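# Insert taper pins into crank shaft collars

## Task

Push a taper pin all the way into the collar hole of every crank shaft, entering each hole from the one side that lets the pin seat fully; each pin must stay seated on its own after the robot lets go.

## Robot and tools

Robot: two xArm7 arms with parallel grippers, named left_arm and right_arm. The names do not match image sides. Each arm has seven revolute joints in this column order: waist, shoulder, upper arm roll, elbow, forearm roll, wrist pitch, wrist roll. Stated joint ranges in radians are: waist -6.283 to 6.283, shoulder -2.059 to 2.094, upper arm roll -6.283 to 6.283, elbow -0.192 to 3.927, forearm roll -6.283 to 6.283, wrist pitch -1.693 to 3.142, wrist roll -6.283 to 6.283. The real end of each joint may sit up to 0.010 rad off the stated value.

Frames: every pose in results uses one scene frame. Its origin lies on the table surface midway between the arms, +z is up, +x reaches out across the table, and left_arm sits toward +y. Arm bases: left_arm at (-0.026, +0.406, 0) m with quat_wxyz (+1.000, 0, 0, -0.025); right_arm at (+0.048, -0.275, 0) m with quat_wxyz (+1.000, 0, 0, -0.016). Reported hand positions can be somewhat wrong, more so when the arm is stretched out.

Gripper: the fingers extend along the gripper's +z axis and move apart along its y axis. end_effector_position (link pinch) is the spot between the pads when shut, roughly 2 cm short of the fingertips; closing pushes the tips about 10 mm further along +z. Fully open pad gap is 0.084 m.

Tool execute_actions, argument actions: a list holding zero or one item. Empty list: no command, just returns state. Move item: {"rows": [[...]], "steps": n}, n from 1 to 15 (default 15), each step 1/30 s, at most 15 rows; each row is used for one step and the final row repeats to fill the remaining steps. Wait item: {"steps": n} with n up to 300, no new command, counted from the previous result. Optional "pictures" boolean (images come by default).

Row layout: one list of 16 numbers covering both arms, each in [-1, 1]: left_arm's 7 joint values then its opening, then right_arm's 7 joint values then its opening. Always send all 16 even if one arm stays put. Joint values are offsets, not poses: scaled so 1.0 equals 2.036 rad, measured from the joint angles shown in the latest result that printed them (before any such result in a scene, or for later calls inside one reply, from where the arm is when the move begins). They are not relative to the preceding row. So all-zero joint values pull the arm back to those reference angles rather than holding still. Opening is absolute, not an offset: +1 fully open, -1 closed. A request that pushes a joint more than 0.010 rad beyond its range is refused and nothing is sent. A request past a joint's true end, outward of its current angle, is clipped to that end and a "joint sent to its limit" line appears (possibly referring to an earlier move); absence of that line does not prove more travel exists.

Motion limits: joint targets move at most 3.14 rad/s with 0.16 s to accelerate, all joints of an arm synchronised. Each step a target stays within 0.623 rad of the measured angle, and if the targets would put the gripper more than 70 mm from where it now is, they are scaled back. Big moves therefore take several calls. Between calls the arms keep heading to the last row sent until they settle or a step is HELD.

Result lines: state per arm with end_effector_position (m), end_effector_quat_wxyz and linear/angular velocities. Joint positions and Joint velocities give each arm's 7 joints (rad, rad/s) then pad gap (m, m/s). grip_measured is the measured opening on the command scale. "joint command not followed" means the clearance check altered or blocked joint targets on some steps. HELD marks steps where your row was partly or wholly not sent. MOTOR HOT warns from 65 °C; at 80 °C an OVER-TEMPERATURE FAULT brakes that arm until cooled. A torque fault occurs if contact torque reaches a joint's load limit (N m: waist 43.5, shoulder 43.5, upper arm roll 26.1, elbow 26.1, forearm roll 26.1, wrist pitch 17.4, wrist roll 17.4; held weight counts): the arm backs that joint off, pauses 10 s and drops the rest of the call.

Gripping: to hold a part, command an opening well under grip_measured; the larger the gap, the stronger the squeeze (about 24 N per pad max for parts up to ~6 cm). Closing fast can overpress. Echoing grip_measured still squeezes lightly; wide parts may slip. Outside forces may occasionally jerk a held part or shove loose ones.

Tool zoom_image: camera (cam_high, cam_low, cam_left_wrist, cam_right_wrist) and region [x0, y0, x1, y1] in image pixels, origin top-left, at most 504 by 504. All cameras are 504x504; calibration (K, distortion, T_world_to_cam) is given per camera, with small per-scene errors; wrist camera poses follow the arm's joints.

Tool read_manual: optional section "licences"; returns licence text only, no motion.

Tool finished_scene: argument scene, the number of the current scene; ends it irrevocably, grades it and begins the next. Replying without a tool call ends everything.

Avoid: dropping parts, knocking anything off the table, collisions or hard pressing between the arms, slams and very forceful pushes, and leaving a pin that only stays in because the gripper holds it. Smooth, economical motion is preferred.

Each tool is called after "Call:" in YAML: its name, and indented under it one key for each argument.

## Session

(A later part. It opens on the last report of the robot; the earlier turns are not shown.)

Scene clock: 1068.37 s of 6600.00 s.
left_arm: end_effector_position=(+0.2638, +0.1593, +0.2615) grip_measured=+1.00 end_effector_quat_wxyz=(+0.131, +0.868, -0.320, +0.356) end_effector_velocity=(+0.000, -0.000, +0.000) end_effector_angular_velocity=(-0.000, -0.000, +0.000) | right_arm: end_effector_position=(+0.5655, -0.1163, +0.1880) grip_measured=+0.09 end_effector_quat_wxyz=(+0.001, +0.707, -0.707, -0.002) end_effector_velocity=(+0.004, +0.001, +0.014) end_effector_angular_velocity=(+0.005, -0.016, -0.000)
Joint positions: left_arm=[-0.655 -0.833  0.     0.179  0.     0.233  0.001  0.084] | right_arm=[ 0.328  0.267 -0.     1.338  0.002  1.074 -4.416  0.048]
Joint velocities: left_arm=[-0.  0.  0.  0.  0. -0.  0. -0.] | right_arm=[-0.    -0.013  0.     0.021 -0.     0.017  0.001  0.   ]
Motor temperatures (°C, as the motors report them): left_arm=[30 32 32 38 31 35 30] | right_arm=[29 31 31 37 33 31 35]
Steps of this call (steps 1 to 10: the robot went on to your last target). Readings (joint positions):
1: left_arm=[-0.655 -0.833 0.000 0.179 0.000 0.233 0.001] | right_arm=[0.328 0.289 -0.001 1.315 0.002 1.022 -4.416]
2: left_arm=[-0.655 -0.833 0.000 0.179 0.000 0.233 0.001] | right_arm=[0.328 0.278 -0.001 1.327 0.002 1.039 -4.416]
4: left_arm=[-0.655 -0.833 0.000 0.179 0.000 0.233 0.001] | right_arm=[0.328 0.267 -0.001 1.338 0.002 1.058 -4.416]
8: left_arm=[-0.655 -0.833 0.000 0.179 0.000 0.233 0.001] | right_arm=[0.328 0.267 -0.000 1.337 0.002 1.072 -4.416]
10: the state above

Call:
execute_actions:
  actions:
    - {"rows": [[0,0,0,0,0,0,0,1,0.0308,-0.1875,0,-0.0969,0,0.0891,0.0306,0.1]], "steps": 15}
  pictures: false

Call:
execute_actions:
  actions:
    - {"steps": 12}

Scene clock: 1073.67 s of 6600.00 s.
left_arm: end_effector_position=(+0.2638, +0.1593, +0.2615) grip_measured=+1.00 end_effector_quat_wxyz=(+0.131, +0.868, -0.320, +0.356) end_effector_velocity=(+0.000, -0.000, +0.001) end_effector_angular_velocity=(-0.001, -0.002, -0.000) | right_arm: end_effector_position=(+0.4677, -0.1177, +0.2787) grip_measured=+0.09 end_effector_quat_wxyz=(-0.001, +0.707, -0.707, -0.001) end_effector_velocity=(-0.048, -0.018, -0.016) end_effector_angular_velocity=(-0.036, +0.095, -0.020)
Joint positions: left_arm=[-0.655 -0.833  0.     0.179  0.     0.233  0.001  0.084] | right_arm=[ 0.389 -0.104 -0.     1.148  0.002  1.25  -4.356  0.048]
Joint velocities: left_arm=[ 0.    -0.    -0.     0.001  0.001 -0.001 -0.001 -0.   ] | right_arm=[ 0.015 -0.084 -0.013 -0.114 -0.002  0.072  0.023 -0.   ]
Motor temperatures (°C, as the motors report them): left_arm=[30 32 32 38 31 35 30] | right_arm=[29 31 31 37 33 31 35]
Steps of this call (steps 1 to 30: the robot went on to your last target; steps 31 to 90: nothing new was sent; then 1.80 s passed at rest; steps 91 to 105: all 15 steps of this action). Readings (joint positions):
91: left_arm=[-0.655 -0.833 0.000 0.179 0.000 0.233 0.001] | right_arm=[0.328 0.264 -0.000 1.341 0.002 1.076 -4.416]
92: left_arm=[-0.655 -0.833 0.000 0.179 0.000 0.233 0.001] | right_arm=[0.329 0.259 -0.001 1.337 0.002 1.079 -4.415]
94: left_arm=[-0.655 -0.833 0.000 0.179 0.000 0.233 0.001] | right_arm=[0.336 0.216 -0.002 1.308 0.002 1.103 -4.407]
98: left_arm=[-0.655 -0.833 0.000 0.179 0.000 0.233 0.001] | right_arm=[0.364 0.049 0.001 1.230 0.002 1.177 -4.381]
105: the state above

Scene clock: 1074.07 s of 6600.00 s.
left_arm: end_effector_position=(+0.2638, +0.1593, +0.2615) grip_measured=+1.00 end_effector_quat_wxyz=(+0.131, +0.868, -0.320, +0.356) end_effector_velocity=(+0.000, -0.000, +0.000) end_effector_angular_velocity=(-0.000, +0.000, +0.000) | right_arm: end_effector_position=(+0.4641, -0.1182, +0.2798) grip_measured=+0.09 end_effector_quat_wxyz=(-0.000, +0.707, -0.707, -0.001) end_effector_velocity=(-0.001, -0.000, +0.002) end_effector_angular_velocity=(+0.001, -0.003, +0.001)
Joint positions: left_arm=[-0.655 -0.833  0.     0.179  0.     0.233  0.001  0.084] | right_arm=[ 0.391 -0.114 -0.     1.141  0.002  1.256 -4.354  0.048]
Joint velocities: left_arm=[ 0.     0.001 -0.     0.    -0.001 -0.001 -0.     0.   ] | right_arm=[-0.    -0.005  0.001 -0.001 -0.     0.001 -0.001  0.   ]
Motor temperatures (°C, as the motors report them): left_arm=[30 32 32 38 31 35 30] | right_arm=[29 31 31 37 33 31 35]
Steps of this call (steps 1 to 12: the robot went on to your last target). Readings (joint positions):
1: left_arm=[-0.655 -0.833 0.000 0.179 0.000 0.233 0.001] | right_arm=[0.389 -0.106 -0.001 1.145 0.002 1.252 -4.355]
2: left_arm=[-0.655 -0.833 0.000 0.179 0.000 0.233 0.001] | right_arm=[0.390 -0.108 -0.001 1.143 0.002 1.253 -4.355]
4: left_arm=[-0.655 -0.833 0.000 0.179 0.000 0.233 0.001] | right_arm=[0.390 -0.110 -0.001 1.141 0.002 1.254 -4.354]
8: left_arm=[-0.655 -0.833 0.000 0.179 0.000 0.233 0.001] | right_arm=[0.391 -0.113 -0.000 1.141 0.002 1.255 -4.354]
12: the state above
camera_calibration (this result's frames):
cam_left_wrist: T_world_to_cam=[[-0.65302, -0.757256, 0.0113625, 0.324056], [-0.532482, 0.448414, -0.717905, 0.326875], [0.538543, -0.474856, -0.696048, 0.246861], [0, 0, 0, 1]] pos_world=[0.252725, 0.216042, 0.40281]
cam_right_wrist: T_world_to_cam=[[-0.999769, 0.00167602, 0.0214211, 0.488663], [0.00183058, 0.999972, 0.00719799, 0.186017], [-0.0214084, 0.00723554, -0.999745, 0.424387], [0, 0, 0, 1]] pos_world=[0.497295, -0.189901, 0.412472]

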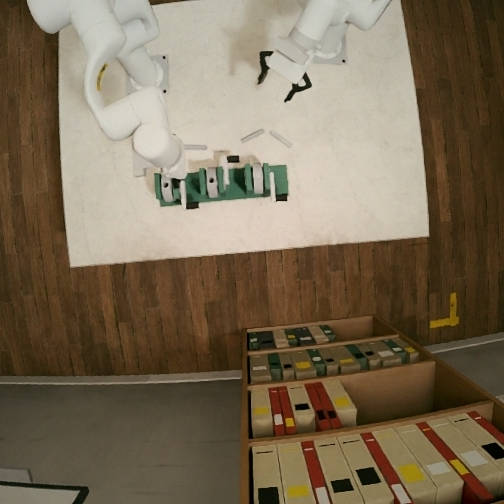

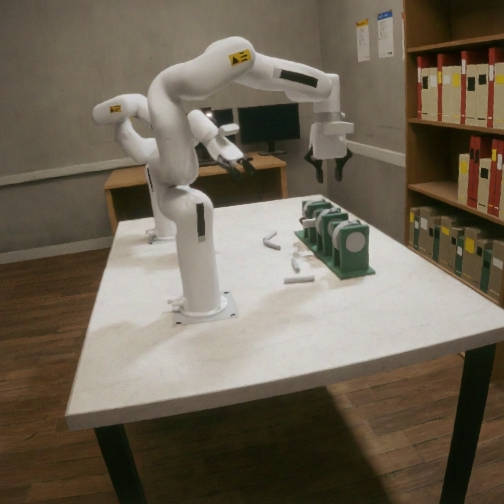

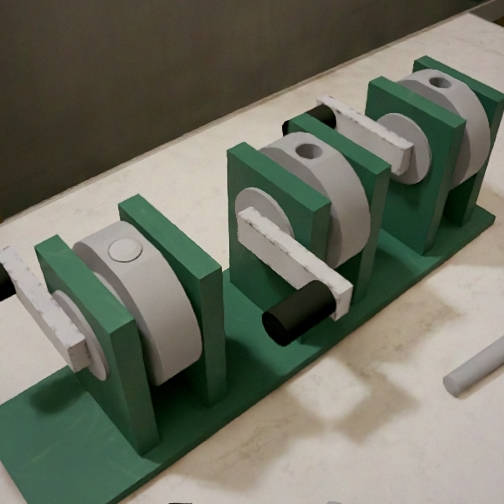

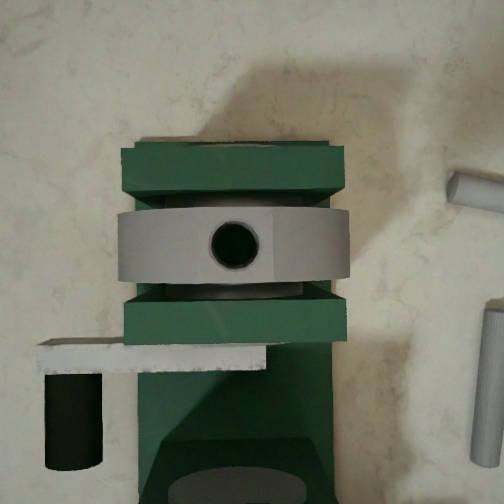

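Call:
execute_actions:
  actions:
    - {"rows": [[0,0,0,0,0,0,0,1,0.0424,-0.1649,0,-0.264,0,-0.0997,1.0,0.1]], "steps": 15}
  pictures: false

Call:
execute_actions:
  actions:
    - {"steps": 25}
  pictures: false

Scene clock: 1094.87 s of 6600.00 s.
left_arm: end_effector_position=(+0.2638, +0.1593, +0.2615) grip_measured=+1.00 end_effector_quat_wxyz=(+0.131, +0.868, -0.320, +0.356) end_effector_velocity=(+0.000, -0.000, +0.001) end_effector_angular_velocity=(-0.001, -0.000, +0.000) | right_arm: end_effector_position=(+0.3602, -0.1290, +0.2100) grip_measured=+0.09 end_effector_quat_wxyz=(-0.001, -0.349, +0.937, +0.001) end_effector_velocity=(-0.116, -0.022, -0.091) end_effector_angular_velocity=(-0.003, -0.002, -2.912)
Joint positions: left_arm=[-0.655 -0.833  0.     0.179  0.     0.233  0.001  0.084] | right_arm=[ 0.468 -0.413 -0.     0.662  0.002  1.076 -3.419  0.048]
Joint velocities: left_arm=[-0.    -0.     0.     0.001 -0.     0.001 -0.     0.   ] | right_arm=[ 0.086 -0.336 -0.002 -0.537  0.    -0.208  2.996  0.   ]
Motor temperatures (°C, as the motors report them): left_arm=[30 32 32 38 31 35 30] | right_arm=[29 31 31 39 33 31 35]
Steps of this call (steps 1 to 30: the robot went on to your last target; steps 31 to 90: nothing new was sent; then 17.30 s passed at rest; steps 91 to 105: all 15 steps of this action). Readings (joint positions):
91: left_arm=[-0.655 -0.833 0.000 0.179 0.000 0.233 0.001] | right_arm=[0.391 -0.115 -0.000 1.140 0.002 1.255 -4.353]
92: left_arm=[-0.655 -0.833 0.000 0.179 0.000 0.233 0.001] | right_arm=[0.392 -0.118 -0.000 1.136 0.002 1.253 -4.346]
94: left_arm=[-0.655 -0.833 0.000 0.179 0.000 0.233 0.001] | right_arm=[0.398 -0.144 -0.001 1.094 0.002 1.236 -4.296]
98: left_arm=[-0.655 -0.833 0.000 0.179 0.000 0.233 0.001] | right_arm=[0.428 -0.260 0.000 0.908 0.002 1.168 -4.055]
105: the state above

Scene clock: 1095.70 s of 6600.00 s.
left_arm: end_effector_position=(+0.2638, +0.1593, +0.2615) grip_measured=+1.00 end_effector_quat_wxyz=(+0.131, +0.868, -0.320, +0.356) end_effector_velocity=(+0.000, +0.000, +0.000) end_effector_angular_velocity=(-0.002, -0.001, +0.001) | right_arm: end_effector_position=(+0.3478, -0.1314, +0.2001) grip_measured=+0.09 end_effector_quat_wxyz=(-0.000, +0.188, +0.982, +0.001) end_effector_velocity=(+0.000, +0.000, +0.001) end_effector_angular_velocity=(+0.001, -0.001, -0.005)
Joint positions: left_arm=[-0.655 -0.833  0.     0.179  0.     0.233  0.001  0.084] | right_arm=[ 0.477 -0.45  -0.     0.603  0.002  1.053 -2.319  0.048]
Joint velocities: left_arm=[ 0.    -0.001  0.    -0.    -0.001 -0.001 -0.001  0.   ] | right_arm=[ 0.001 -0.001 -0.     0.001  0.     0.001  0.006  0.   ]
Motor temperatures (°C, as the motors report them): left_arm=[30 32 32 38 31 35 30] | right_arm=[29 31 31 39 33 31 35]
Steps of this call (steps 1 to 25: the robot went on to your last target). Readings (joint positions):
1: left_arm=[-0.655 -0.833 0.000 0.179 0.000 0.233 0.001] | right_arm=[0.470 -0.423 -0.000 0.646 0.002 1.070 -3.319]
2: left_arm=[-0.655 -0.833 0.000 0.179 0.000 0.233 0.001] | right_arm=[0.472 -0.430 -0.000 0.635 0.002 1.065 -3.218]
4: left_arm=[-0.655 -0.833 0.000 0.179 0.000 0.233 0.001] | right_arm=[0.474 -0.439 -0.000 0.621 0.002 1.059 -3.016]
8: left_arm=[-0.655 -0.833 0.000 0.179 0.000 0.233 0.001] | right_arm=[0.476 -0.447 -0.000 0.609 0.002 1.054 -2.622]
25: the state above

Call:
execute_actions:
  actions:
    - {"rows": [[0,0,0,0,0,0,0,1,0,0.1228,0,-0.0889,0,-0.2115,0.6394,0.1]], "steps": 15}
  pictures: false

Call:
execute_actions:
  actions:
    - {"steps": 12}

Scene clock: 1099.70 s of 6600.00 s.
left_arm: end_effector_position=(+0.2638, +0.1593, +0.2615) grip_measured=+1.00 end_effector_quat_wxyz=(+0.131, +0.868, -0.320, +0.356) end_effector_velocity=(+0.000, -0.000, +0.001) end_effector_angular_velocity=(-0.001, -0.001, +0.000) | right_arm: end_effector_position=(+0.3487, -0.1312, +0.0888) grip_measured=+0.09 end_effector_quat_wxyz=(-0.001, +0.628, +0.778, -0.001) end_effector_velocity=(-0.003, -0.002, -0.084) end_effector_angular_velocity=(+0.009, -0.042, -2.706)
Joint positions: left_arm=[-0.655 -0.833  0.     0.179  0.     0.233  0.001  0.084] | right_arm=[ 0.477 -0.22  -0.     0.437  0.002  0.661 -1.34   0.048]
Joint velocities: left_arm=[ 0.    -0.001 -0.     0.001  0.    -0.    -0.    -0.   ] | right_arm=[ 0.     0.2    0.    -0.134  0.    -0.38   2.705  0.   ]
Motor temperatures (°C, as the motors report them): left_arm=[30 32 32 38 31 35 30] | right_arm=[29 31 31 39 33 31 35]
Steps of this call (steps 1 to 30: the robot went on to your last target; steps 31 to 90: nothing new was sent; then 0.50 s passed at rest; steps 91 to 105: all 15 steps of this action). Readings (joint positions):
91: left_arm=[-0.655 -0.833 0.000 0.179 0.000 0.233 0.001] | right_arm=[0.477 -0.450 -0.000 0.603 0.002 1.052 -2.317]
92: left_arm=[-0.655 -0.833 0.000 0.179 0.000 0.233 0.001] | right_arm=[0.477 -0.448 -0.000 0.602 0.002 1.048 -2.311]
94: left_arm=[-0.655 -0.833 0.000 0.179 0.000 0.233 0.001] | right_arm=[0.477 -0.430 -0.000 0.590 0.002 1.012 -2.260]
98: left_arm=[-0.655 -0.833 0.000 0.179 0.000 0.233 0.001] | right_arm=[0.477 -0.335 -0.000 0.520 0.002 0.856 -2.003]
105: the state above

Scene clock: 1100.10 s of 6600.00 s.
left_arm: end_effector_position=(+0.2638, +0.1593, +0.2615) grip_measured=+1.00 end_effector_quat_wxyz=(+0.131, +0.868, -0.320, +0.356) end_effector_velocity=(+0.001, -0.000, +0.002) end_effector_angular_velocity=(-0.001, -0.002, -0.001) | right_arm: end_effector_position=(+0.3481, -0.1315, +0.0804) grip_measured=+0.09 end_effector_quat_wxyz=(-0.000, +0.744, +0.669, +0.001) end_effector_velocity=(-0.001, -0.001, -0.002) end_effector_angular_velocity=(-0.001, +0.003, -0.045)
Joint positions: left_arm=[-0.655 -0.833  0.     0.179  0.     0.233  0.001  0.084] | right_arm=[ 0.477 -0.201 -0.     0.423  0.002  0.623 -1.021  0.048]
Joint velocities: left_arm=[ 0.    -0.     0.     0.003 -0.     0.     0.001 -0.   ] | right_arm=[-0.     0.003  0.001 -0.004  0.    -0.004  0.045 -0.   ]
Motor temperatures (°C, as the motors report them): left_arm=[30 32 32 38 31 35 30] | right_arm=[29 31 31 39 33 31 35]
Steps of this call (steps 1 to 12: the robot went on to your last target). Readings (joint positions):
1: left_arm=[-0.655 -0.833 0.000 0.179 0.000 0.233 0.001] | right_arm=[0.477 -0.214 -0.000 0.433 0.002 0.649 -1.255]
2: left_arm=[-0.655 -0.833 0.000 0.179 0.000 0.233 0.001] | right_arm=[0.477 -0.210 -0.000 0.430 0.002 0.641 -1.185]
4: left_arm=[-0.655 -0.833 0.000 0.179 0.000 0.233 0.001] | right_arm=[0.477 -0.205 -0.000 0.427 0.002 0.631 -1.095]
8: left_arm=[-0.655 -0.833 0.000 0.179 0.000 0.233 0.001] | right_arm=[0.477 -0.202 -0.000 0.424 0.002 0.624 -1.035]
12: the state above
camera_calibration (this result's frames):
cam_left_wrist: T_world_to_cam=[[-0.65302, -0.757256, 0.0113627, 0.324056], [-0.532482, 0.448414, -0.717905, 0.326875], [0.538542, -0.474856, -0.696049, 0.246861], [0, 0, 0, 1]] pos_world=[0.252725, 0.216042, 0.40281]
cam_right_wrist: T_world_to_cam=[[0.994049, -0.10703, 0.0202647, -0.33128], [-0.107127, -0.994238, 0.00376168, -0.023064], [0.0197454, -0.00591019, -0.999788, 0.206629], [0, 0, 0, 1]] pos_world=[0.322758, -0.0571668, 0.213386]

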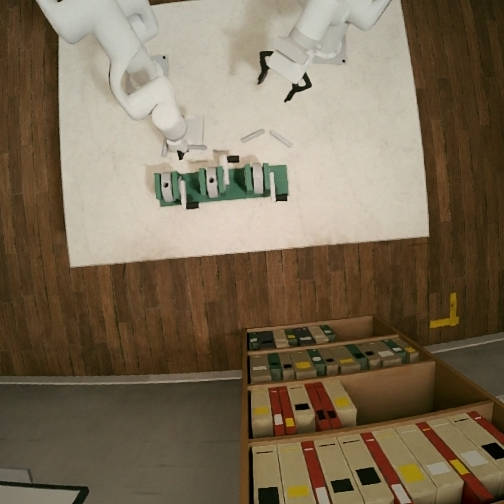

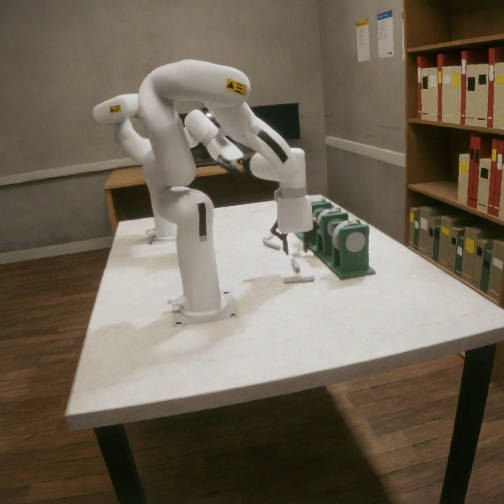

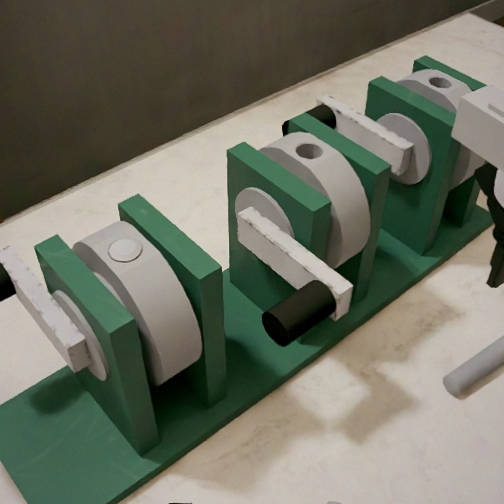

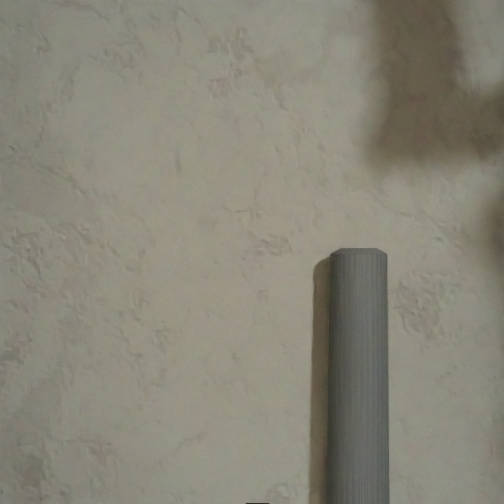

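Call:
execute_actions:
  actions:
    - {"rows": [[0,0,0,0,0,0,0,1,-0.002,0.03,0,-0.002,0,-0.033,0,0.1],[0,0,0,0,0,0,0,1,-0.002,0.06,0,-0.006,0,-0.066,0,0.1],[0,0,0,0,0,0,0,1,-0.002,0.0972,0,-0.0089,0,-0.1056,0,0.1]], "steps": 15}
  pictures: false

Call:
execute_actions:
  actions:
    - {"rows": [[0,0,0,0,0,0,0,1,-0.002,0.0972,0,-0.0089,0,-0.1056,0,0.0],[0,0,0,0,0,0,0,1,-0.002,0.0972,0,-0.0089,0,-0.1056,0,-0.2],[0,0,0,0,0,0,0,1,-0.002,0.0972,0,-0.0089,0,-0.1056,0,-0.35],[0,0,0,0,0,0,0,1,-0.002,0.0972,0,-0.0089,0,-0.1056,0,-0.45],[0,0,0,0,0,0,0,1,-0.002,0.0972,0,-0.0089,0,-0.1056,0,-0.55],[0,0,0,0,0,0,0,1,-0.002,0.0972,0,-0.0089,0,-0.1056,0,-0.6],[0,0,0,0,0,0,0,1,-0.002,0.0972,0,-0.0089,0,-0.1056,0,-0.65],[0,0,0,0,0,0,0,1,-0.002,0.0972,0,-0.0089,0,-0.1056,0,-0.75],[0,0,0,0,0,0,0,1,-0.002,0.0972,0,-0.0089,0,-0.1056,0,-0.85],[0,0,0,0,0,0,0,1,-0.002,0.0972,0,-0.0089,0,-0.1056,0,-1.0]], "steps": 15}
  pictures: false

Scene clock: 1112.83 s of 6600.00 s.
left_arm: end_effector_position=(+0.2638, +0.1593, +0.2615) grip_measured=+1.00 end_effector_quat_wxyz=(+0.131, +0.868, -0.320, +0.356) end_effector_velocity=(-0.000, +0.000, -0.000) end_effector_angular_velocity=(-0.000, +0.001, +0.001) | right_arm: end_effector_position=(+0.3514, -0.1315, +0.0261) grip_measured=+0.09 end_effector_quat_wxyz=(-0.000, +0.745, +0.667, +0.001) end_effector_velocity=(-0.000, -0.001, -0.007) end_effector_angular_velocity=(+0.001, -0.003, +0.000)
Joint positions: left_arm=[-0.655 -0.833  0.     0.179  0.     0.233  0.001  0.084] | right_arm=[ 0.473 -0.006 -0.     0.406  0.002  0.41  -1.021  0.048]
Joint velocities: left_arm=[-0.     0.     0.    -0.001 -0.    -0.    -0.001  0.   ] | right_arm=[-0.001  0.022 -0.001 -0.006 -0.    -0.031 -0.001  0.   ]
Motor temperatures (°C, as the motors report them): left_arm=[30 32 32 38 31 35 30] | right_arm=[29 31 31 38 33 31 35]
Steps of this call (steps 1 to 30: the robot went on to your last target; steps 31 to 90: nothing new was sent; then 9.23 s passed at rest; steps 91 to 105: all 15 steps of this action). Readings (joint positions):
91: left_arm=[-0.655 -0.833 0.000 0.179 0.000 0.233 0.001] | right_arm=[0.477 -0.199 -0.000 0.422 0.002 0.621 -1.017]
92: left_arm=[-0.655 -0.833 0.000 0.179 0.000 0.233 0.001] | right_arm=[0.477 -0.195 -0.000 0.423 0.002 0.615 -1.018]
94: left_arm=[-0.655 -0.833 0.000 0.179 0.000 0.233 0.001] | right_arm=[0.475 -0.153 -0.000 0.422 0.002 0.565 -1.019]
98: left_arm=[-0.655 -0.833 0.000 0.179 0.000 0.233 0.001] | right_arm=[0.473 -0.032 -0.000 0.404 0.002 0.447 -1.021]
105: the state above

Scene clock: 1123.03 s of 6600.00 s.
left_arm: end_effector_position=(+0.2638, +0.1593, +0.2615) grip_measured=+1.00 end_effector_quat_wxyz=(+0.131, +0.868, -0.320, +0.356) end_effector_velocity=(-0.000, +0.000, -0.000) end_effector_angular_velocity=(+0.000, +0.001, +0.000) | right_arm: end_effector_position=(+0.3960, -0.1112, +0.0346) grip_measured=-0.57 end_effector_quat_wxyz=(+0.016, +0.744, +0.665, +0.055) end_effector_velocity=(+0.000, +0.000, +0.000) end_effector_angular_velocity=(+0.000, -0.000, +0.002)
Joint positions: left_arm=[-0.655 -0.833  0.     0.179  0.     0.233  0.001  0.084] | right_arm=[ 0.471  0.057 -0.     0.478  0.002  0.306 -1.022  0.019]
Joint velocities: left_arm=[ 0.     0.001 -0.    -0.    -0.001 -0.     0.     0.   ] | right_arm=[ 0.    -0.001  0.     0.     0.     0.001 -0.002  0.   ]
Motor temperatures (°C, as the motors report them): left_arm=[30 32 32 38 31 35 30] | right_arm=[29 31 31 38 33 31 35]
TORQUE FAULT: the external load on joint 4 (elbow) of the right arm reached its load limit, and that arm stopped for 10 seconds. A torque fault stops only its own arm. That arm's remaining commands of this call were not run. Joint 4 (elbow) of that arm moved back by up to 3 degrees. That arm holds there, with its grip as last carried out, and accepts commands again: back off and push less far. That arm stops again, at the same cost, whenever a joint's load reaches its limit.
The stop of the right arm began at step 6 of this call (marked STOPPED below). From that step on that arm followed nothing that you had sent. 10 of its steps, steps kept back included, did not run and will not run. Nothing is kept back now, and the robot has no last target.
Steps of this call (steps 1 to 15: all 15 steps of this action; steps 16 to 306: the stop continued). Readings (joint positions):
1: left_arm=[-0.655 -0.833 0.000 0.179 0.000 0.233 0.001] | right_arm=[0.473 -0.005 -0.000 0.406 0.002 0.409 -1.021]
2: left_arm=[-0.655 -0.833 0.000 0.179 0.000 0.233 0.001] | right_arm=[0.473 0.000 -0.000 0.406 0.002 0.401 -1.021]
4: left_arm=[-0.655 -0.833 0.000 0.179 0.000 0.233 0.001] | right_arm=[0.472 0.033 -0.000 0.414 0.002 0.349 -1.021]
6: left_arm=[-0.655 -0.833 0.000 0.179 0.000 0.233 0.001] | right_arm=[0.471 0.056 0.000 0.440 0.003 0.301 -1.022] STOPPED (the right arm)
8: left_arm=[-0.655 -0.833 0.000 0.179 0.000 0.233 0.001] | right_arm=[0.472 0.058 0.001 0.448 0.002 0.307 -1.021]
306: the state above

Call:
execute_actions:
  actions: []

Scene clock: 1125.03 s of 6600.00 s.
left_arm: end_effector_position=(+0.2638, +0.1593, +0.2615) grip_measured=+1.00 end_effector_quat_wxyz=(+0.131, +0.868, -0.320, +0.356) end_effector_velocity=(-0.000, +0.000, +0.000) end_effector_angular_velocity=(-0.001, -0.001, +0.000) | right_arm: end_effector_position=(+0.3960, -0.1112, +0.0346) grip_measured=-0.57 end_effector_quat_wxyz=(+0.016, +0.744, +0.665, +0.055) end_effector_velocity=(-0.001, +0.000, +0.000) end_effector_angular_velocity=(-0.001, +0.001, +0.005)
Joint positions: left_arm=[-0.655 -0.833  0.     0.179  0.     0.233  0.001  0.084] | right_arm=[ 0.471  0.057 -0.     0.478  0.002  0.306 -1.022  0.019]
Joint velocities: left_arm=[-0.    -0.002 -0.    -0.002  0.    -0.002 -0.    -0.   ] | right_arm=[ 0.001 -0.001  0.001 -0.    -0.     0.002 -0.003 -0.   ]
Motor temperatures (°C, as the motors report them): left_arm=[30 32 32 38 31 35 30] | right_arm=[29 31 31 38 33 31 35]
Steps of this call (steps 1 to 60: nothing new was sent). Readings (joint positions):
1: left_arm=[-0.655 -0.833 0.000 0.179 0.000 0.233 0.001] | right_arm=[0.471 0.057 -0.000 0.478 0.002 0.306 -1.022]
2: left_arm=[-0.655 -0.833 0.000 0.179 0.000 0.233 0.001] | right_arm=[0.471 0.057 -0.000 0.478 0.002 0.306 -1.022]
4: left_arm=[-0.655 -0.833 0.000 0.179 0.000 0.233 0.001] | right_arm=[0.471 0.057 -0.000 0.478 0.002 0.306 -1.022]
8: left_arm=[-0.655 -0.833 0.000 0.179 0.000 0.233 0.001] | right_arm=[0.471 0.057 -0.000 0.478 0.002 0.306 -1.022]
60: the state above
camera_calibration (this result's frames):
cam_left_wrist: T_world_to_cam=[[-0.653019, -0.757256, 0.0113628, 0.324056], [-0.532483, 0.448414, -0.717905, 0.326875], [0.538542, -0.474856, -0.696049, 0.246861], [0, 0, 0, 1]] pos_world=[0.252725, 0.216042, 0.40281]
cam_right_wrist: T_world_to_cam=[[0.986292, -0.116151, 0.117205, -0.377091], [-0.110268, -0.992351, -0.0555036, 0.00593929], [0.122756, 0.0418187, -0.991555, 0.124263], [0, 0, 0, 1]] pos_world=[0.357322, -0.043102, 0.16774]

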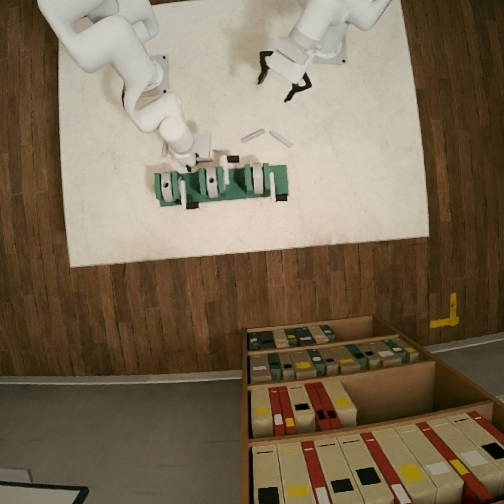

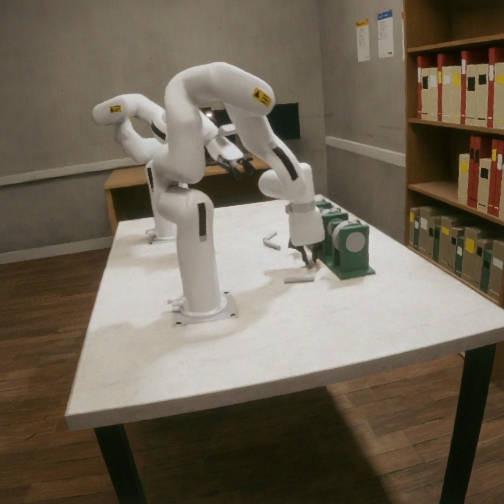

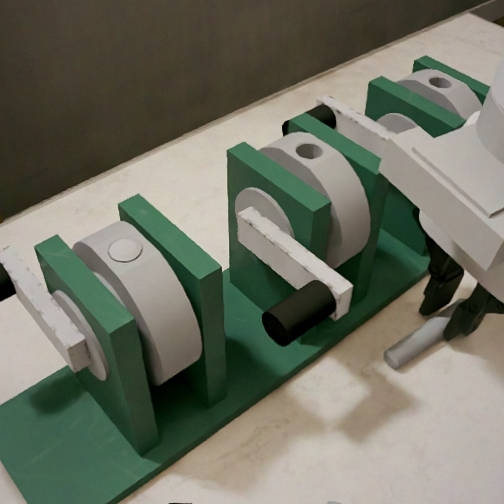

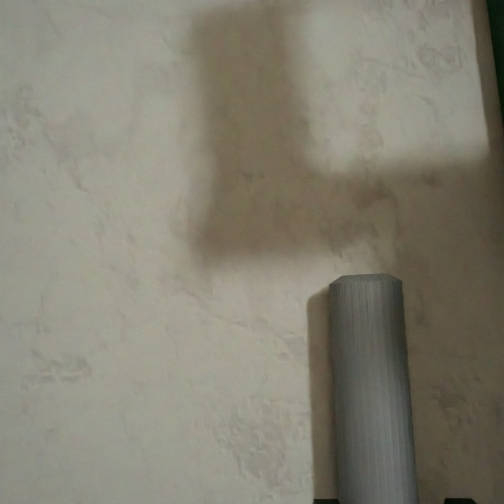

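Call:
execute_actions:
  actions:
    - {"rows": [[0,0,0,0,0,0,0,1,0,0,0,0,0,0,0,-0.45],[0,0,0,0,0,0,0,1,0,0,0,0,0,0,0,-0.3],[0,0,0,0,0,0,0,1,0,0,0,0,0,0,0,-0.1],[0,0,0,0,0,0,0,1,0,0,0,0,0,0,0,0.1],[0,0,0,0,0,0,0,1,0,0,0,0,0,0,0,0.1],[0,0,0,0,0,0,0,1,0,0,0,0,0,0,0,0.1],[0,0,0,0,0,0,0,1,0,-0.012,0,0.008,0,0.025,0,0.1],[0,0,0,0,0,0,0,1,0,-0.024,0,0.017,0,0.055,0,0.1],[0,0,0,0,0,0,0,1,0,-0.036,0,0.027,0,0.09,0,0.1],[0,0,0,0,0,0,0,1,0,-0.047,0,0.036,0,0.125,0,0.1],[0,0,0,0,0,0,0,1,0,-0.0578,0,0.0448,0,0.1591,0,0.1]], "steps": 15}
  pictures: false

Call:
execute_actions:
  actions:
    - {"steps": 15}

Scene clock: 1138.83 s of 6600.00 s.
left_arm: end_effector_position=(+0.2638, +0.1593, +0.2615) grip_measured=+1.00 end_effector_quat_wxyz=(+0.131, +0.868, -0.320, +0.356) end_effector_velocity=(-0.000, +0.000, -0.001) end_effector_angular_velocity=(+0.002, +0.001, -0.000) | right_arm: end_effector_position=(+0.3930, -0.1125, +0.0739) grip_measured=+0.09 end_effector_quat_wxyz=(+0.004, +0.745, +0.667, +0.015) end_effector_velocity=(-0.017, -0.008, +0.119) end_effector_angular_velocity=(-0.096, +0.207, +0.001)
Joint positions: left_arm=[-0.655 -0.833  0.     0.179  0.     0.233  0.001  0.084] | right_arm=[ 0.471 -0.043 -0.     0.556  0.002  0.568 -1.022  0.048]
Joint velocities: left_arm=[ 0.     0.001  0.    -0.001 -0.     0.001  0.001  0.   ] | right_arm=[-0.001 -0.272 -0.     0.222 -0.     0.722 -0.002  0.   ]
Motor temperatures (°C, as the motors report them): left_arm=[30 32 32 38 31 35 30] | right_arm=[29 31 31 37 33 31 35]
Steps of this call (steps 1 to 90: nothing new was sent; then 10.30 s passed at rest; steps 91 to 105: all 15 steps of this action). Readings (joint positions):
91: left_arm=[-0.655 -0.833 0.000 0.179 0.000 0.233 0.001] | right_arm=[0.471 0.057 -0.000 0.478 0.002 0.306 -1.022]
92: left_arm=[-0.655 -0.833 0.000 0.179 0.000 0.233 0.001] | right_arm=[0.471 0.057 -0.000 0.478 0.002 0.306 -1.022]
94: left_arm=[-0.655 -0.833 0.000 0.179 0.000 0.233 0.001] | right_arm=[0.471 0.057 -0.000 0.478 0.002 0.306 -1.022]
98: left_arm=[-0.655 -0.833 0.000 0.179 0.000 0.233 0.001] | right_arm=[0.471 0.054 -0.000 0.480 0.002 0.314 -1.022]
105: the state above

Scene clock: 1139.33 s of 6600.00 s.
left_arm: end_effector_position=(+0.2638, +0.1593, +0.2615) grip_measured=+1.00 end_effector_quat_wxyz=(+0.131, +0.868, -0.320, +0.356) end_effector_velocity=(+0.000, -0.000, +0.000) end_effector_angular_velocity=(+0.000, -0.001, -0.001) | right_arm: end_effector_position=(+0.3875, -0.1149, +0.0800) grip_measured=+0.09 end_effector_quat_wxyz=(-0.001, +0.745, +0.667, +0.000) end_effector_velocity=(+0.001, +0.000, +0.002) end_effector_angular_velocity=(+0.001, -0.001, -0.001)
Joint positions: left_arm=[-0.655 -0.833  0.     0.179  0.     0.233  0.001  0.084] | right_arm=[ 0.471 -0.061 -0.     0.569  0.002  0.63  -1.022  0.048]
Joint velocities: left_arm=[ 0.     0.001 -0.     0.001  0.    -0.     0.001 -0.   ] | right_arm=[-0.    -0.003 -0.     0.002  0.     0.004  0.001  0.   ]
Motor temperatures (°C, as the motors report them): left_arm=[30 32 32 38 31 35 30] | right_arm=[29 31 31 37 33 31 35]
Steps of this call (steps 1 to 15: the robot went on to your last target). Readings (joint positions):
1: left_arm=[-0.655 -0.833 0.000 0.179 0.000 0.233 0.001] | right_arm=[0.471 -0.050 -0.000 0.562 0.002 0.588 -1.022]
2: left_arm=[-0.655 -0.833 0.000 0.179 0.000 0.233 0.001] | right_arm=[0.471 -0.054 -0.000 0.565 0.002 0.601 -1.022]
4: left_arm=[-0.655 -0.833 0.000 0.179 0.000 0.233 0.001] | right_arm=[0.471 -0.057 -0.000 0.566 0.002 0.617 -1.022]
8: left_arm=[-0.655 -0.833 0.000 0.179 0.000 0.233 0.001] | right_arm=[0.471 -0.059 -0.000 0.568 0.002 0.627 -1.022]
15: the state above
camera_calibration (this result's frames):
cam_left_wrist: T_world_to_cam=[[-0.653019, -0.757256, 0.0113628, 0.324056], [-0.532483, 0.448414, -0.717905, 0.326875], [0.538542, -0.474856, -0.696049, 0.246861], [0, 0, 0, 1]] pos_world=[0.252725, 0.216042, 0.40281]
cam_right_wrist: T_world_to_cam=[[0.993476, -0.11244, 0.0190427, -0.368958], [-0.112542, -0.993637, 0.00437118, -0.000283187], [0.01843, -0.00648575, -0.999809, 0.205961], [0, 0, 0, 1]] pos_world=[0.362723, -0.040431, 0.212949]

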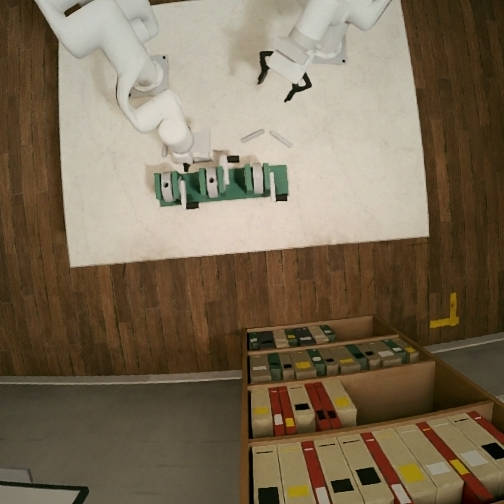

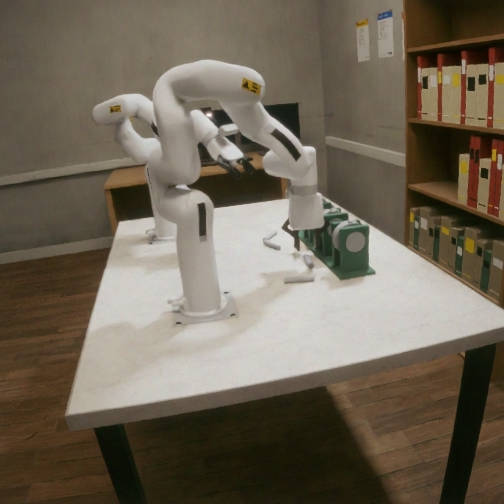

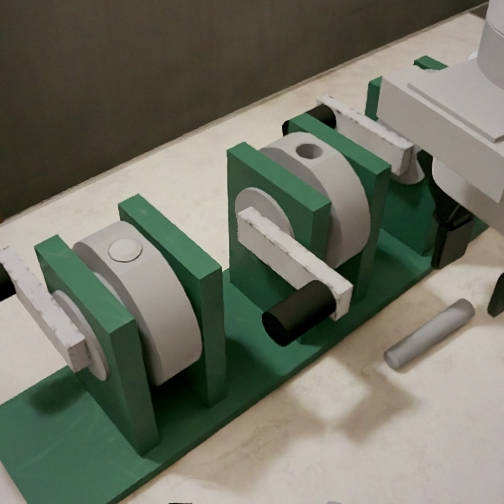

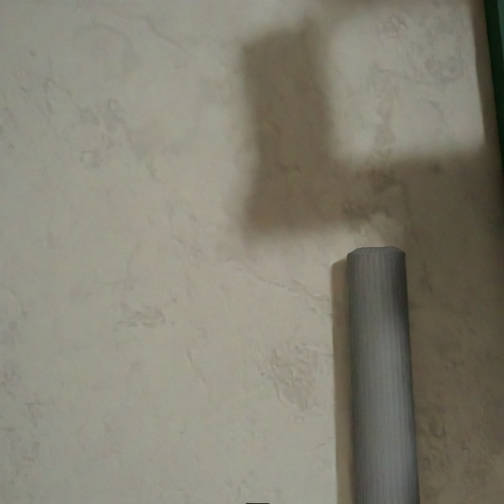

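Call:
execute_actions:
  actions:
    - {"rows": [[0,0,0,0,0,0,0,1,-0.003,0.007,0,0.008,0,0.001,-0.01,0.0],[0,0,0,0,0,0,0,1,-0.0059,0.0136,0,0.0155,0,0.002,-0.0196,-0.1],[0,0,0,0,0,0,0,1,-0.0059,0.0136,0,0.0155,0,0.002,-0.0196,-0.2],[0,0,0,0,0,0,0,1,-0.0059,0.0136,0,0.0155,0,0.002,-0.0196,-0.2],[0,0,0,0,0,0,0,1,-0.0059,0.0136,0,0.0155,0,0.002,-0.0196,-0.2],[0,0,0,0,0,0,0,1,-0.0059,0.027,0,0.014,0,-0.013,-0.0196,-0.2],[0,0,0,0,0,0,0,1,-0.0059,0.04,0,0.012,0,-0.028,-0.0196,-0.2],[0,0,0,0,0,0,0,1,-0.0059,0.053,0,0.01,0,-0.043,-0.0196,-0.2],[0,0,0,0,0,0,0,1,-0.0059,0.066,0,0.008,0,-0.058,-0.0196,-0.2],[0,0,0,0,0,0,0,1,-0.0059,0.079,0,0.006,0,-0.073,-0.0196,-0.2],[0,0,0,0,0,0,0,1,-0.0059,0.0921,0,0.004,0,-0.0881,-0.0196,-0.2]], "steps": 15}
  pictures: false

Call:
execute_actions:
  actions:
    - {"steps": 15}

Scene clock: 1154.10 s of 6600.00 s.
left_arm: end_effector_position=(+0.2638, +0.1593, +0.2615) grip_measured=+1.00 end_effector_quat_wxyz=(+0.131, +0.868, -0.320, +0.356) end_effector_velocity=(-0.000, +0.000, -0.001) end_effector_angular_velocity=(+0.001, +0.001, -0.000) | right_arm: end_effector_position=(+0.3952, -0.1163, +0.0287) grip_measured=-0.22 end_effector_quat_wxyz=(-0.002, +0.736, +0.677, -0.004) end_effector_velocity=(-0.003, -0.001, -0.072) end_effector_angular_velocity=(+0.004, -0.009, +0.005)
Joint positions: left_arm=[-0.655 -0.833  0.     0.179  0.     0.233  0.001  0.084] | right_arm=[ 0.459  0.112  0.     0.576  0.002  0.474 -1.061  0.035]
Joint velocities: left_arm=[ 0.     0.     0.    -0.001  0.     0.     0.     0.   ] | right_arm=[-0.     0.215  0.001 -0.031 -0.    -0.255 -0.004  0.   ]
Motor temperatures (°C, as the motors report them): left_arm=[30 32 32 38 31 35 30] | right_arm=[29 31 31 38 33 31 35]
Steps of this call (steps 1 to 15: the robot went on to your last target; steps 16 to 120: nothing new was sent; then 10.27 s passed at rest; steps 121 to 135: all 15 steps of this action). Readings (joint positions):
121: left_arm=[-0.655 -0.833 0.000 0.179 0.000 0.233 0.001] | right_arm=[0.471 -0.061 -0.000 0.570 0.002 0.630 -1.022]
122: left_arm=[-0.655 -0.833 0.000 0.179 0.000 0.233 0.001] | right_arm=[0.470 -0.058 0.000 0.573 0.002 0.631 -1.027]
124: left_arm=[-0.655 -0.833 0.000 0.179 0.000 0.233 0.001] | right_arm=[0.464 -0.045 0.000 0.588 0.002 0.633 -1.045]
128: left_arm=[-0.655 -0.833 0.000 0.179 0.000 0.233 0.001] | right_arm=[0.460 -0.020 -0.000 0.598 0.002 0.613 -1.058]
135: the state above

Scene clock: 1154.60 s of 6600.00 s.
left_arm: end_effector_position=(+0.2638, +0.1593, +0.2615) grip_measured=+1.00 end_effector_quat_wxyz=(+0.131, +0.868, -0.320, +0.356) end_effector_velocity=(-0.000, +0.000, -0.001) end_effector_angular_velocity=(+0.001, +0.001, +0.001) | right_arm: end_effector_position=(+0.3978, -0.1153, +0.0251) grip_measured=-0.22 end_effector_quat_wxyz=(-0.000, +0.736, +0.677, +0.000) end_effector_velocity=(-0.001, +0.000, -0.001) end_effector_angular_velocity=(-0.001, +0.002, +0.001)
Joint positions: left_arm=[-0.655 -0.833  0.     0.179  0.     0.233  0.001  0.084] | right_arm=[ 0.459  0.127 -0.     0.578  0.002  0.451 -1.062  0.035]
Joint velocities: left_arm=[ 0.     0.     0.    -0.001 -0.     0.    -0.    -0.   ] | right_arm=[-0.     0.004  0.001  0.    -0.001 -0.001  0.    -0.   ]
Motor temperatures (°C, as the motors report them): left_arm=[30 32 32 38 31 35 30] | right_arm=[29 31 31 38 33 31 35]
Steps of this call (steps 1 to 15: the robot went on to your last target). Readings (joint positions):
1: left_arm=[-0.655 -0.833 0.000 0.179 0.000 0.233 0.001] | right_arm=[0.459 0.117 0.000 0.576 0.002 0.466 -1.061]
2: left_arm=[-0.655 -0.833 0.000 0.179 0.000 0.233 0.001] | right_arm=[0.459 0.120 0.000 0.577 0.002 0.461 -1.061]
4: left_arm=[-0.655 -0.833 0.000 0.179 0.000 0.233 0.001] | right_arm=[0.459 0.123 -0.000 0.578 0.002 0.456 -1.061]
8: left_arm=[-0.655 -0.833 0.000 0.179 0.000 0.233 0.001] | right_arm=[0.459 0.125 -0.000 0.578 0.002 0.452 -1.062]
15: the state above
camera_calibration (this result's frames):
cam_left_wrist: T_world_to_cam=[[-0.653019, -0.757256, 0.0113628, 0.324056], [-0.532483, 0.448414, -0.717905, 0.326875], [0.538542, -0.474856, -0.696049, 0.246861], [0, 0, 0, 1]] pos_world=[0.252725, 0.216042, 0.40281]
cam_right_wrist: T_world_to_cam=[[0.996195, -0.0849213, 0.0196116, -0.376077], [-0.0850243, -0.996369, 0.0044779, -0.0105429], [0.0191601, -0.00612832, -0.999798, 0.150605], [0, 0, 0, 1]] pos_world=[0.370864, -0.0415186, 0.157997]

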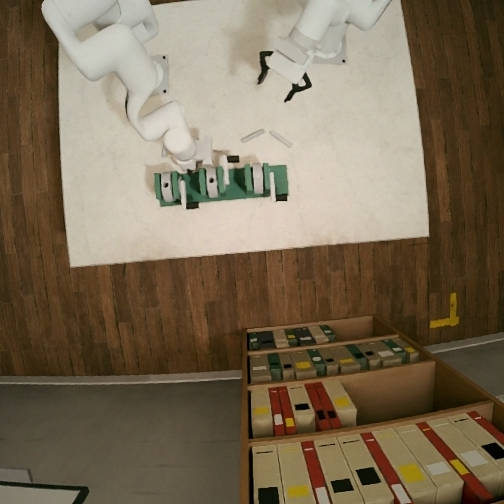

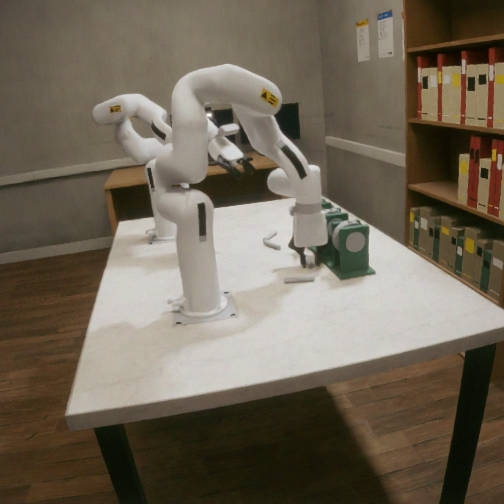

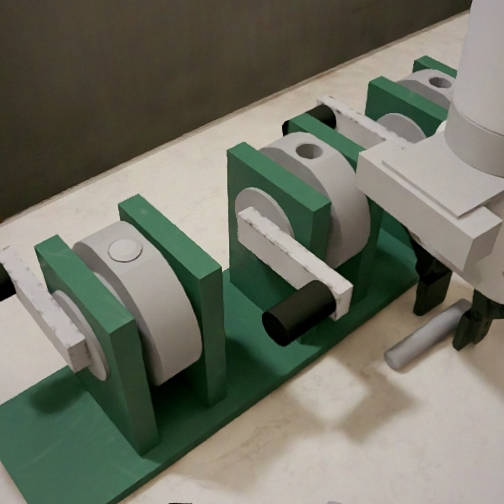

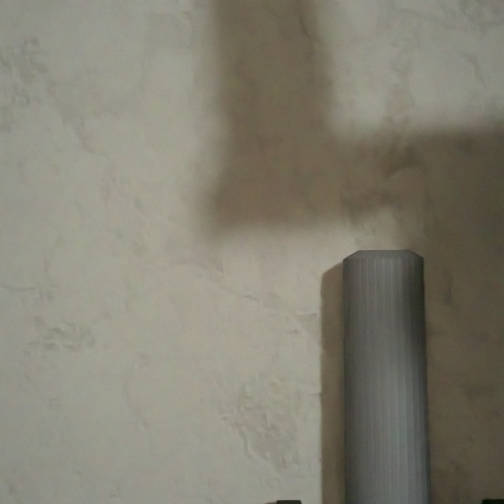

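Good; close.

Call:
execute_actions:
  actions:
    - {"rows": [[0,0,0,0,0,0,0,1,0,0,0,0,0,0,0,-0.3],[0,0,0,0,0,0,0,1,0,0,0,0,0,0,0,-0.4],[0,0,0,0,0,0,0,1,0,0,0,0,0,0,0,-0.5],[0,0,0,0,0,0,0,1,0,0,0,0,0,0,0,-0.55],[0,0,0,0,0,0,0,1,0,0,0,0,0,0,0,-0.6],[0,0,0,0,0,0,0,1,0,0,0,0,0,0,0,-0.65],[0,0,0,0,0,0,0,1,0,0,0,0,0,0,0,-0.75],[0,0,0,0,0,0,0,1,0,0,0,0,0,0,0,-0.85],[0,0,0,0,0,0,0,1,0,0,0,0,0,0,0,-1.0],[0,0,0,0,0,0,0,1,0,0,0,0,0,0,0,-1.0],[0,0,0,0,0,0,0,1,0,0,0,0,0,0,0,-1.0],[0,0,0,0,0,0,0,1,0,-0.015,0,0.002,0,0.017,0,-1.0],[0,0,0,0,0,0,0,1,0,-0.035,0,0.005,0,0.04,0,-1.0],[0,0,0,0,0,0,0,1,0,-0.055,0,0.008,0,0.063,0,-1.0],[0,0,0,0,0,0,0,1,0,-0.0785,0,0.0113,0,0.0899,0,-1.0]], "steps": 15}
  pictures: false

Scene clock: 1161.27 s of 6600.00 s.
left_arm: end_effector_position=(+0.2638, +0.1593, +0.2615) grip_measured=+1.00 end_effector_quat_wxyz=(+0.131, +0.868, -0.320, +0.356) end_effector_velocity=(+0.000, -0.000, +0.000) end_effector_angular_velocity=(-0.000, -0.001, +0.000) | right_arm: end_effector_position=(+0.3957, -0.1162, +0.0363) grip_measured=-0.61 end_effector_quat_wxyz=(-0.002, +0.736, +0.677, -0.004) end_effector_velocity=(+0.007, +0.003, +0.243) end_effector_angular_velocity=(-0.003, +0.009, -0.002)
Joint positions: left_arm=[-0.655 -0.833  0.     0.179  0.     0.233  0.001  0.084] | right_arm=[ 0.459  0.09   0.     0.58   0.002  0.499 -1.062  0.017]
Joint velocities: left_arm=[ 0.    -0.    -0.     0.001  0.     0.    -0.001  0.   ] | right_arm=[ 0.001 -0.721 -0.002  0.095 -0.001  0.825  0.003 -0.   ]
Motor temperatures (°C, as the motors report them): left_arm=[30 32 32 38 31 35 30] | right_arm=[29 31 31 38 33 31 35]
Steps of this call (steps 1 to 15: the robot went on to your last target; steps 16 to 90: nothing new was sent; then 3.17 s passed at rest; steps 91 to 105: all 15 steps of this action). Readings (joint positions):
91: left_arm=[-0.655 -0.833 0.000 0.179 0.000 0.233 0.001] | right_arm=[0.459 0.127 -0.000 0.577 0.002 0.451 -1.062]
92: left_arm=[-0.655 -0.833 0.000 0.179 0.000 0.233 0.001] | right_arm=[0.459 0.127 -0.000 0.577 0.002 0.451 -1.062]
94: left_arm=[-0.655 -0.833 0.000 0.179 0.000 0.233 0.001] | right_arm=[0.459 0.127 -0.000 0.577 0.002 0.451 -1.062]
98: left_arm=[-0.655 -0.833 0.000 0.179 0.000 0.233 0.001] | right_arm=[0.459 0.127 -0.000 0.577 0.002 0.451 -1.062]
105: the state above

Call:
execute_actions:
  actions:
    - {"rows": [[0,0,0,0,0,0,0,1,0,-0.06,0,0.01,0,0.066,0,-1.0],[0,0,0,0,0,0,0,1,0,-0.06,0,0.01,0,0.066,0,-1.0],[0,0,0,0,0,0,0,1,0,-0.06,0,0.01,0,0.066,0,-1.0],[0,0,0,0,0,0,0,1,0.0228,-0.2594,0,-0.0618,0,0.1932,-1.0,-1.0]], "steps": 15}
  pictures: false

Call:
execute_actions:
  actions:
    - {"steps": 20}
  pictures: false

Scene clock: 1179.20 s of 6600.00 s.
left_arm: end_effector_position=(+0.2638, +0.1593, +0.2615) grip_measured=+1.00 end_effector_quat_wxyz=(+0.131, +0.868, -0.320, +0.356) end_effector_velocity=(-0.000, -0.000, +0.000) end_effector_angular_velocity=(+0.001, -0.000, -0.001) | right_arm: end_effector_position=(+0.3415, -0.1267, +0.1405) grip_measured=-0.61 end_effector_quat_wxyz=(+0.001, +0.428, +0.904, +0.002) end_effector_velocity=(-0.124, -0.036, +0.078) end_effector_angular_velocity=(-0.022, +0.018, +3.063)
Joint positions: left_arm=[-0.655 -0.833  0.     0.179  0.     0.233  0.001  0.084] | right_arm=[ 0.498 -0.371  0.     0.48   0.002  0.847 -1.792  0.017]
Joint velocities: left_arm=[-0.    -0.    -0.     0.001  0.     0.001  0.001  0.   ] | right_arm=[ 0.073 -0.622 -0.002 -0.247 -0.     0.406 -2.991  0.   ]
Motor temperatures (°C, as the motors report them): left_arm=[30 32 32 38 31 35 30] | right_arm=[29 31 31 38 33 31 35]
From where the robot then was, a joint's target lay farther than a number of 1.0 reaches, so one or more steps of this call were cut to that.
Steps of this call (steps 1 to 30: the robot went on to your last target; steps 31 to 90: nothing new was sent; then 14.43 s passed at rest; steps 91 to 105: all 15 steps of this action). Readings (joint positions):
91: left_arm=[-0.655 -0.833 0.000 0.179 0.000 0.233 0.001] | right_arm=[0.459 -0.033 -0.000 0.601 0.002 0.634 -1.062]
92: left_arm=[-0.655 -0.833 0.000 0.179 0.000 0.233 0.001] | right_arm=[0.459 -0.033 -0.000 0.600 0.002 0.634 -1.062]
94: left_arm=[-0.655 -0.833 0.000 0.179 0.000 0.233 0.001] | right_arm=[0.459 -0.033 0.000 0.600 0.002 0.634 -1.062]
98: left_arm=[-0.655 -0.833 0.000 0.179 0.000 0.233 0.001] | right_arm=[0.467 -0.100 -0.000 0.574 0.002 0.682 -1.169]
105: the state above

Scene clock: 1179.87 s of 6600.00 s.
left_arm: end_effector_position=(+0.2638, +0.1593, +0.2615) grip_measured=+1.00 end_effector_quat_wxyz=(+0.131, +0.868, -0.320, +0.356) end_effector_velocity=(-0.000, +0.000, -0.000) end_effector_angular_velocity=(+0.000, +0.001, +0.000) | right_arm: end_effector_position=(+0.3279, -0.1308, +0.1484) grip_measured=-0.61 end_effector_quat_wxyz=(-0.000, -0.209, +0.978, +0.001) end_effector_velocity=(+0.000, +0.000, +0.000) end_effector_angular_velocity=(+0.001, -0.001, +0.084)
Joint positions: left_arm=[-0.655 -0.833  0.     0.179  0.     0.233  0.001  0.084] | right_arm=[ 0.506 -0.438  0.     0.454  0.002  0.892 -3.089  0.017]
Joint velocities: left_arm=[-0.     0.001 -0.    -0.    -0.    -0.    -0.     0.   ] | right_arm=[ 0.001 -0.001 -0.001  0.     0.    -0.    -0.084 -0.   ]
Motor temperatures (°C, as the motors report them): left_arm=[30 32 32 38 31 35 30] | right_arm=[29 31 31 38 33 31 35]
Steps of this call (steps 1 to 20: the robot went on to your last target). Readings (joint positions):
1: left_arm=[-0.655 -0.833 0.000 0.179 0.000 0.233 0.001] | right_arm=[0.500 -0.389 0.000 0.473 0.002 0.859 -1.892]
2: left_arm=[-0.655 -0.833 0.000 0.179 0.000 0.233 0.001] | right_arm=[0.501 -0.402 0.000 0.468 0.002 0.868 -1.993]
4: left_arm=[-0.655 -0.833 0.000 0.179 0.000 0.233 0.001] | right_arm=[0.503 -0.419 0.000 0.461 0.002 0.880 -2.195]
8: left_arm=[-0.655 -0.833 0.000 0.179 0.000 0.233 0.001] | right_arm=[0.505 -0.432 -0.000 0.456 0.002 0.889 -2.598]
20: the state above

Call:
execute_actions:
  actions:
    - {"rows": [[0,0,0,0,0,0,0,1,0,0,0,0,0,-0.7713,-0.0258,-1.0]], "steps": 15}
  pictures: false

Call:
execute_actions:
  actions:
    - {"steps": 30}
  pictures: false

Scene clock: 1184.00 s of 6600.00 s.
left_arm: end_effector_position=(+0.2638, +0.1593, +0.2615) grip_measured=+1.00 end_effector_quat_wxyz=(+0.131, +0.868, -0.320, +0.356) end_effector_velocity=(-0.000, +0.000, -0.000) end_effector_angular_velocity=(-0.000, +0.001, +0.001) | right_arm: end_effector_position=(+0.4561, -0.0655, +0.2561) grip_measured=-0.61 end_effector_quat_wxyz=(+0.332, -0.215, +0.915, +0.083) end_effector_velocity=(+0.229, +0.116, +0.391) end_effector_angular_velocity=(+0.787, -1.598, +0.027)
Joint positions: left_arm=[-0.655 -0.833  0.     0.179  0.     0.233  0.001  0.084] | right_arm=[ 0.506 -0.438  0.     0.454  0.002  0.195 -3.13   0.017]
Joint velocities: left_arm=[ 0.     0.     0.    -0.001 -0.    -0.001 -0.001 -0.   ] | right_arm=[-0.001  0.001 -0.    -0.    -0.    -1.782 -0.042 -0.   ]
Motor temperatures (°C, as the motors report them): left_arm=[30 32 32 38 31 35 30] | right_arm=[29 31 31 38 33 31 35]
Steps of this call (steps 1 to 30: the robot went on to your last target; steps 31 to 90: nothing new was sent; then 0.63 s passed at rest; steps 91 to 105: all 15 steps of this action). Readings (joint positions):
91: left_arm=[-0.655 -0.833 0.000 0.179 0.000 0.233 0.001] | right_arm=[0.506 -0.438 0.000 0.454 0.002 0.892 -3.097]
92: left_arm=[-0.655 -0.833 0.000 0.179 0.000 0.233 0.001] | right_arm=[0.506 -0.438 0.000 0.454 0.002 0.885 -3.098]
94: left_arm=[-0.655 -0.833 0.000 0.179 0.000 0.233 0.001] | right_arm=[0.506 -0.438 0.000 0.452 0.002 0.835 -3.101]
98: left_arm=[-0.655 -0.833 0.000 0.179 0.000 0.233 0.001] | right_arm=[0.506 -0.438 0.000 0.454 0.002 0.613 -3.115]
105: the state above

Scene clock: 1185.00 s of 6600.00 s.
left_arm: end_effector_position=(+0.2638, +0.1593, +0.2615) grip_measured=+1.00 end_effector_quat_wxyz=(+0.131, +0.868, -0.320, +0.356) end_effector_velocity=(+0.000, -0.000, +0.000) end_effector_angular_velocity=(-0.001, -0.000, +0.000) | right_arm: end_effector_position=(+0.4845, -0.0514, +0.4755) grip_measured=-0.61 end_effector_quat_wxyz=(+0.687, -0.165, +0.688, +0.166) end_effector_velocity=(-0.000, -0.000, +0.001) end_effector_angular_velocity=(+0.002, -0.004, -0.000)
Joint positions: left_arm=[-0.655 -0.833  0.     0.179  0.     0.233  0.001  0.084] | right_arm=[ 0.506 -0.438  0.     0.454  0.002 -0.677 -3.142  0.017]
Joint velocities: left_arm=[-0.     0.001  0.     0.    -0.001 -0.001  0.    -0.   ] | right_arm=[ 0.    -0.001 -0.    -0.     0.    -0.003 -0.    -0.   ]
Motor temperatures (°C, as the motors report them): left_arm=[30 32 32 38 31 35 30] | right_arm=[29 31 31 38 33 31 35]
Steps of this call (steps 1 to 30: the robot went on to your last target). Readings (joint positions):
1: left_arm=[-0.655 -0.833 0.000 0.179 0.000 0.233 0.001] | right_arm=[0.506 -0.438 0.000 0.454 0.002 0.135 -3.131]
2: left_arm=[-0.655 -0.833 0.000 0.179 0.000 0.233 0.001] | right_arm=[0.506 -0.438 0.000 0.454 0.002 0.076 -3.133]
4: left_arm=[-0.655 -0.833 0.000 0.179 0.000 0.233 0.001] | right_arm=[0.506 -0.438 0.000 0.454 0.002 -0.044 -3.135]
8: left_arm=[-0.655 -0.833 0.000 0.179 0.000 0.233 0.001] | right_arm=[0.506 -0.438 0.000 0.454 0.002 -0.283 -3.137]
30: the state above


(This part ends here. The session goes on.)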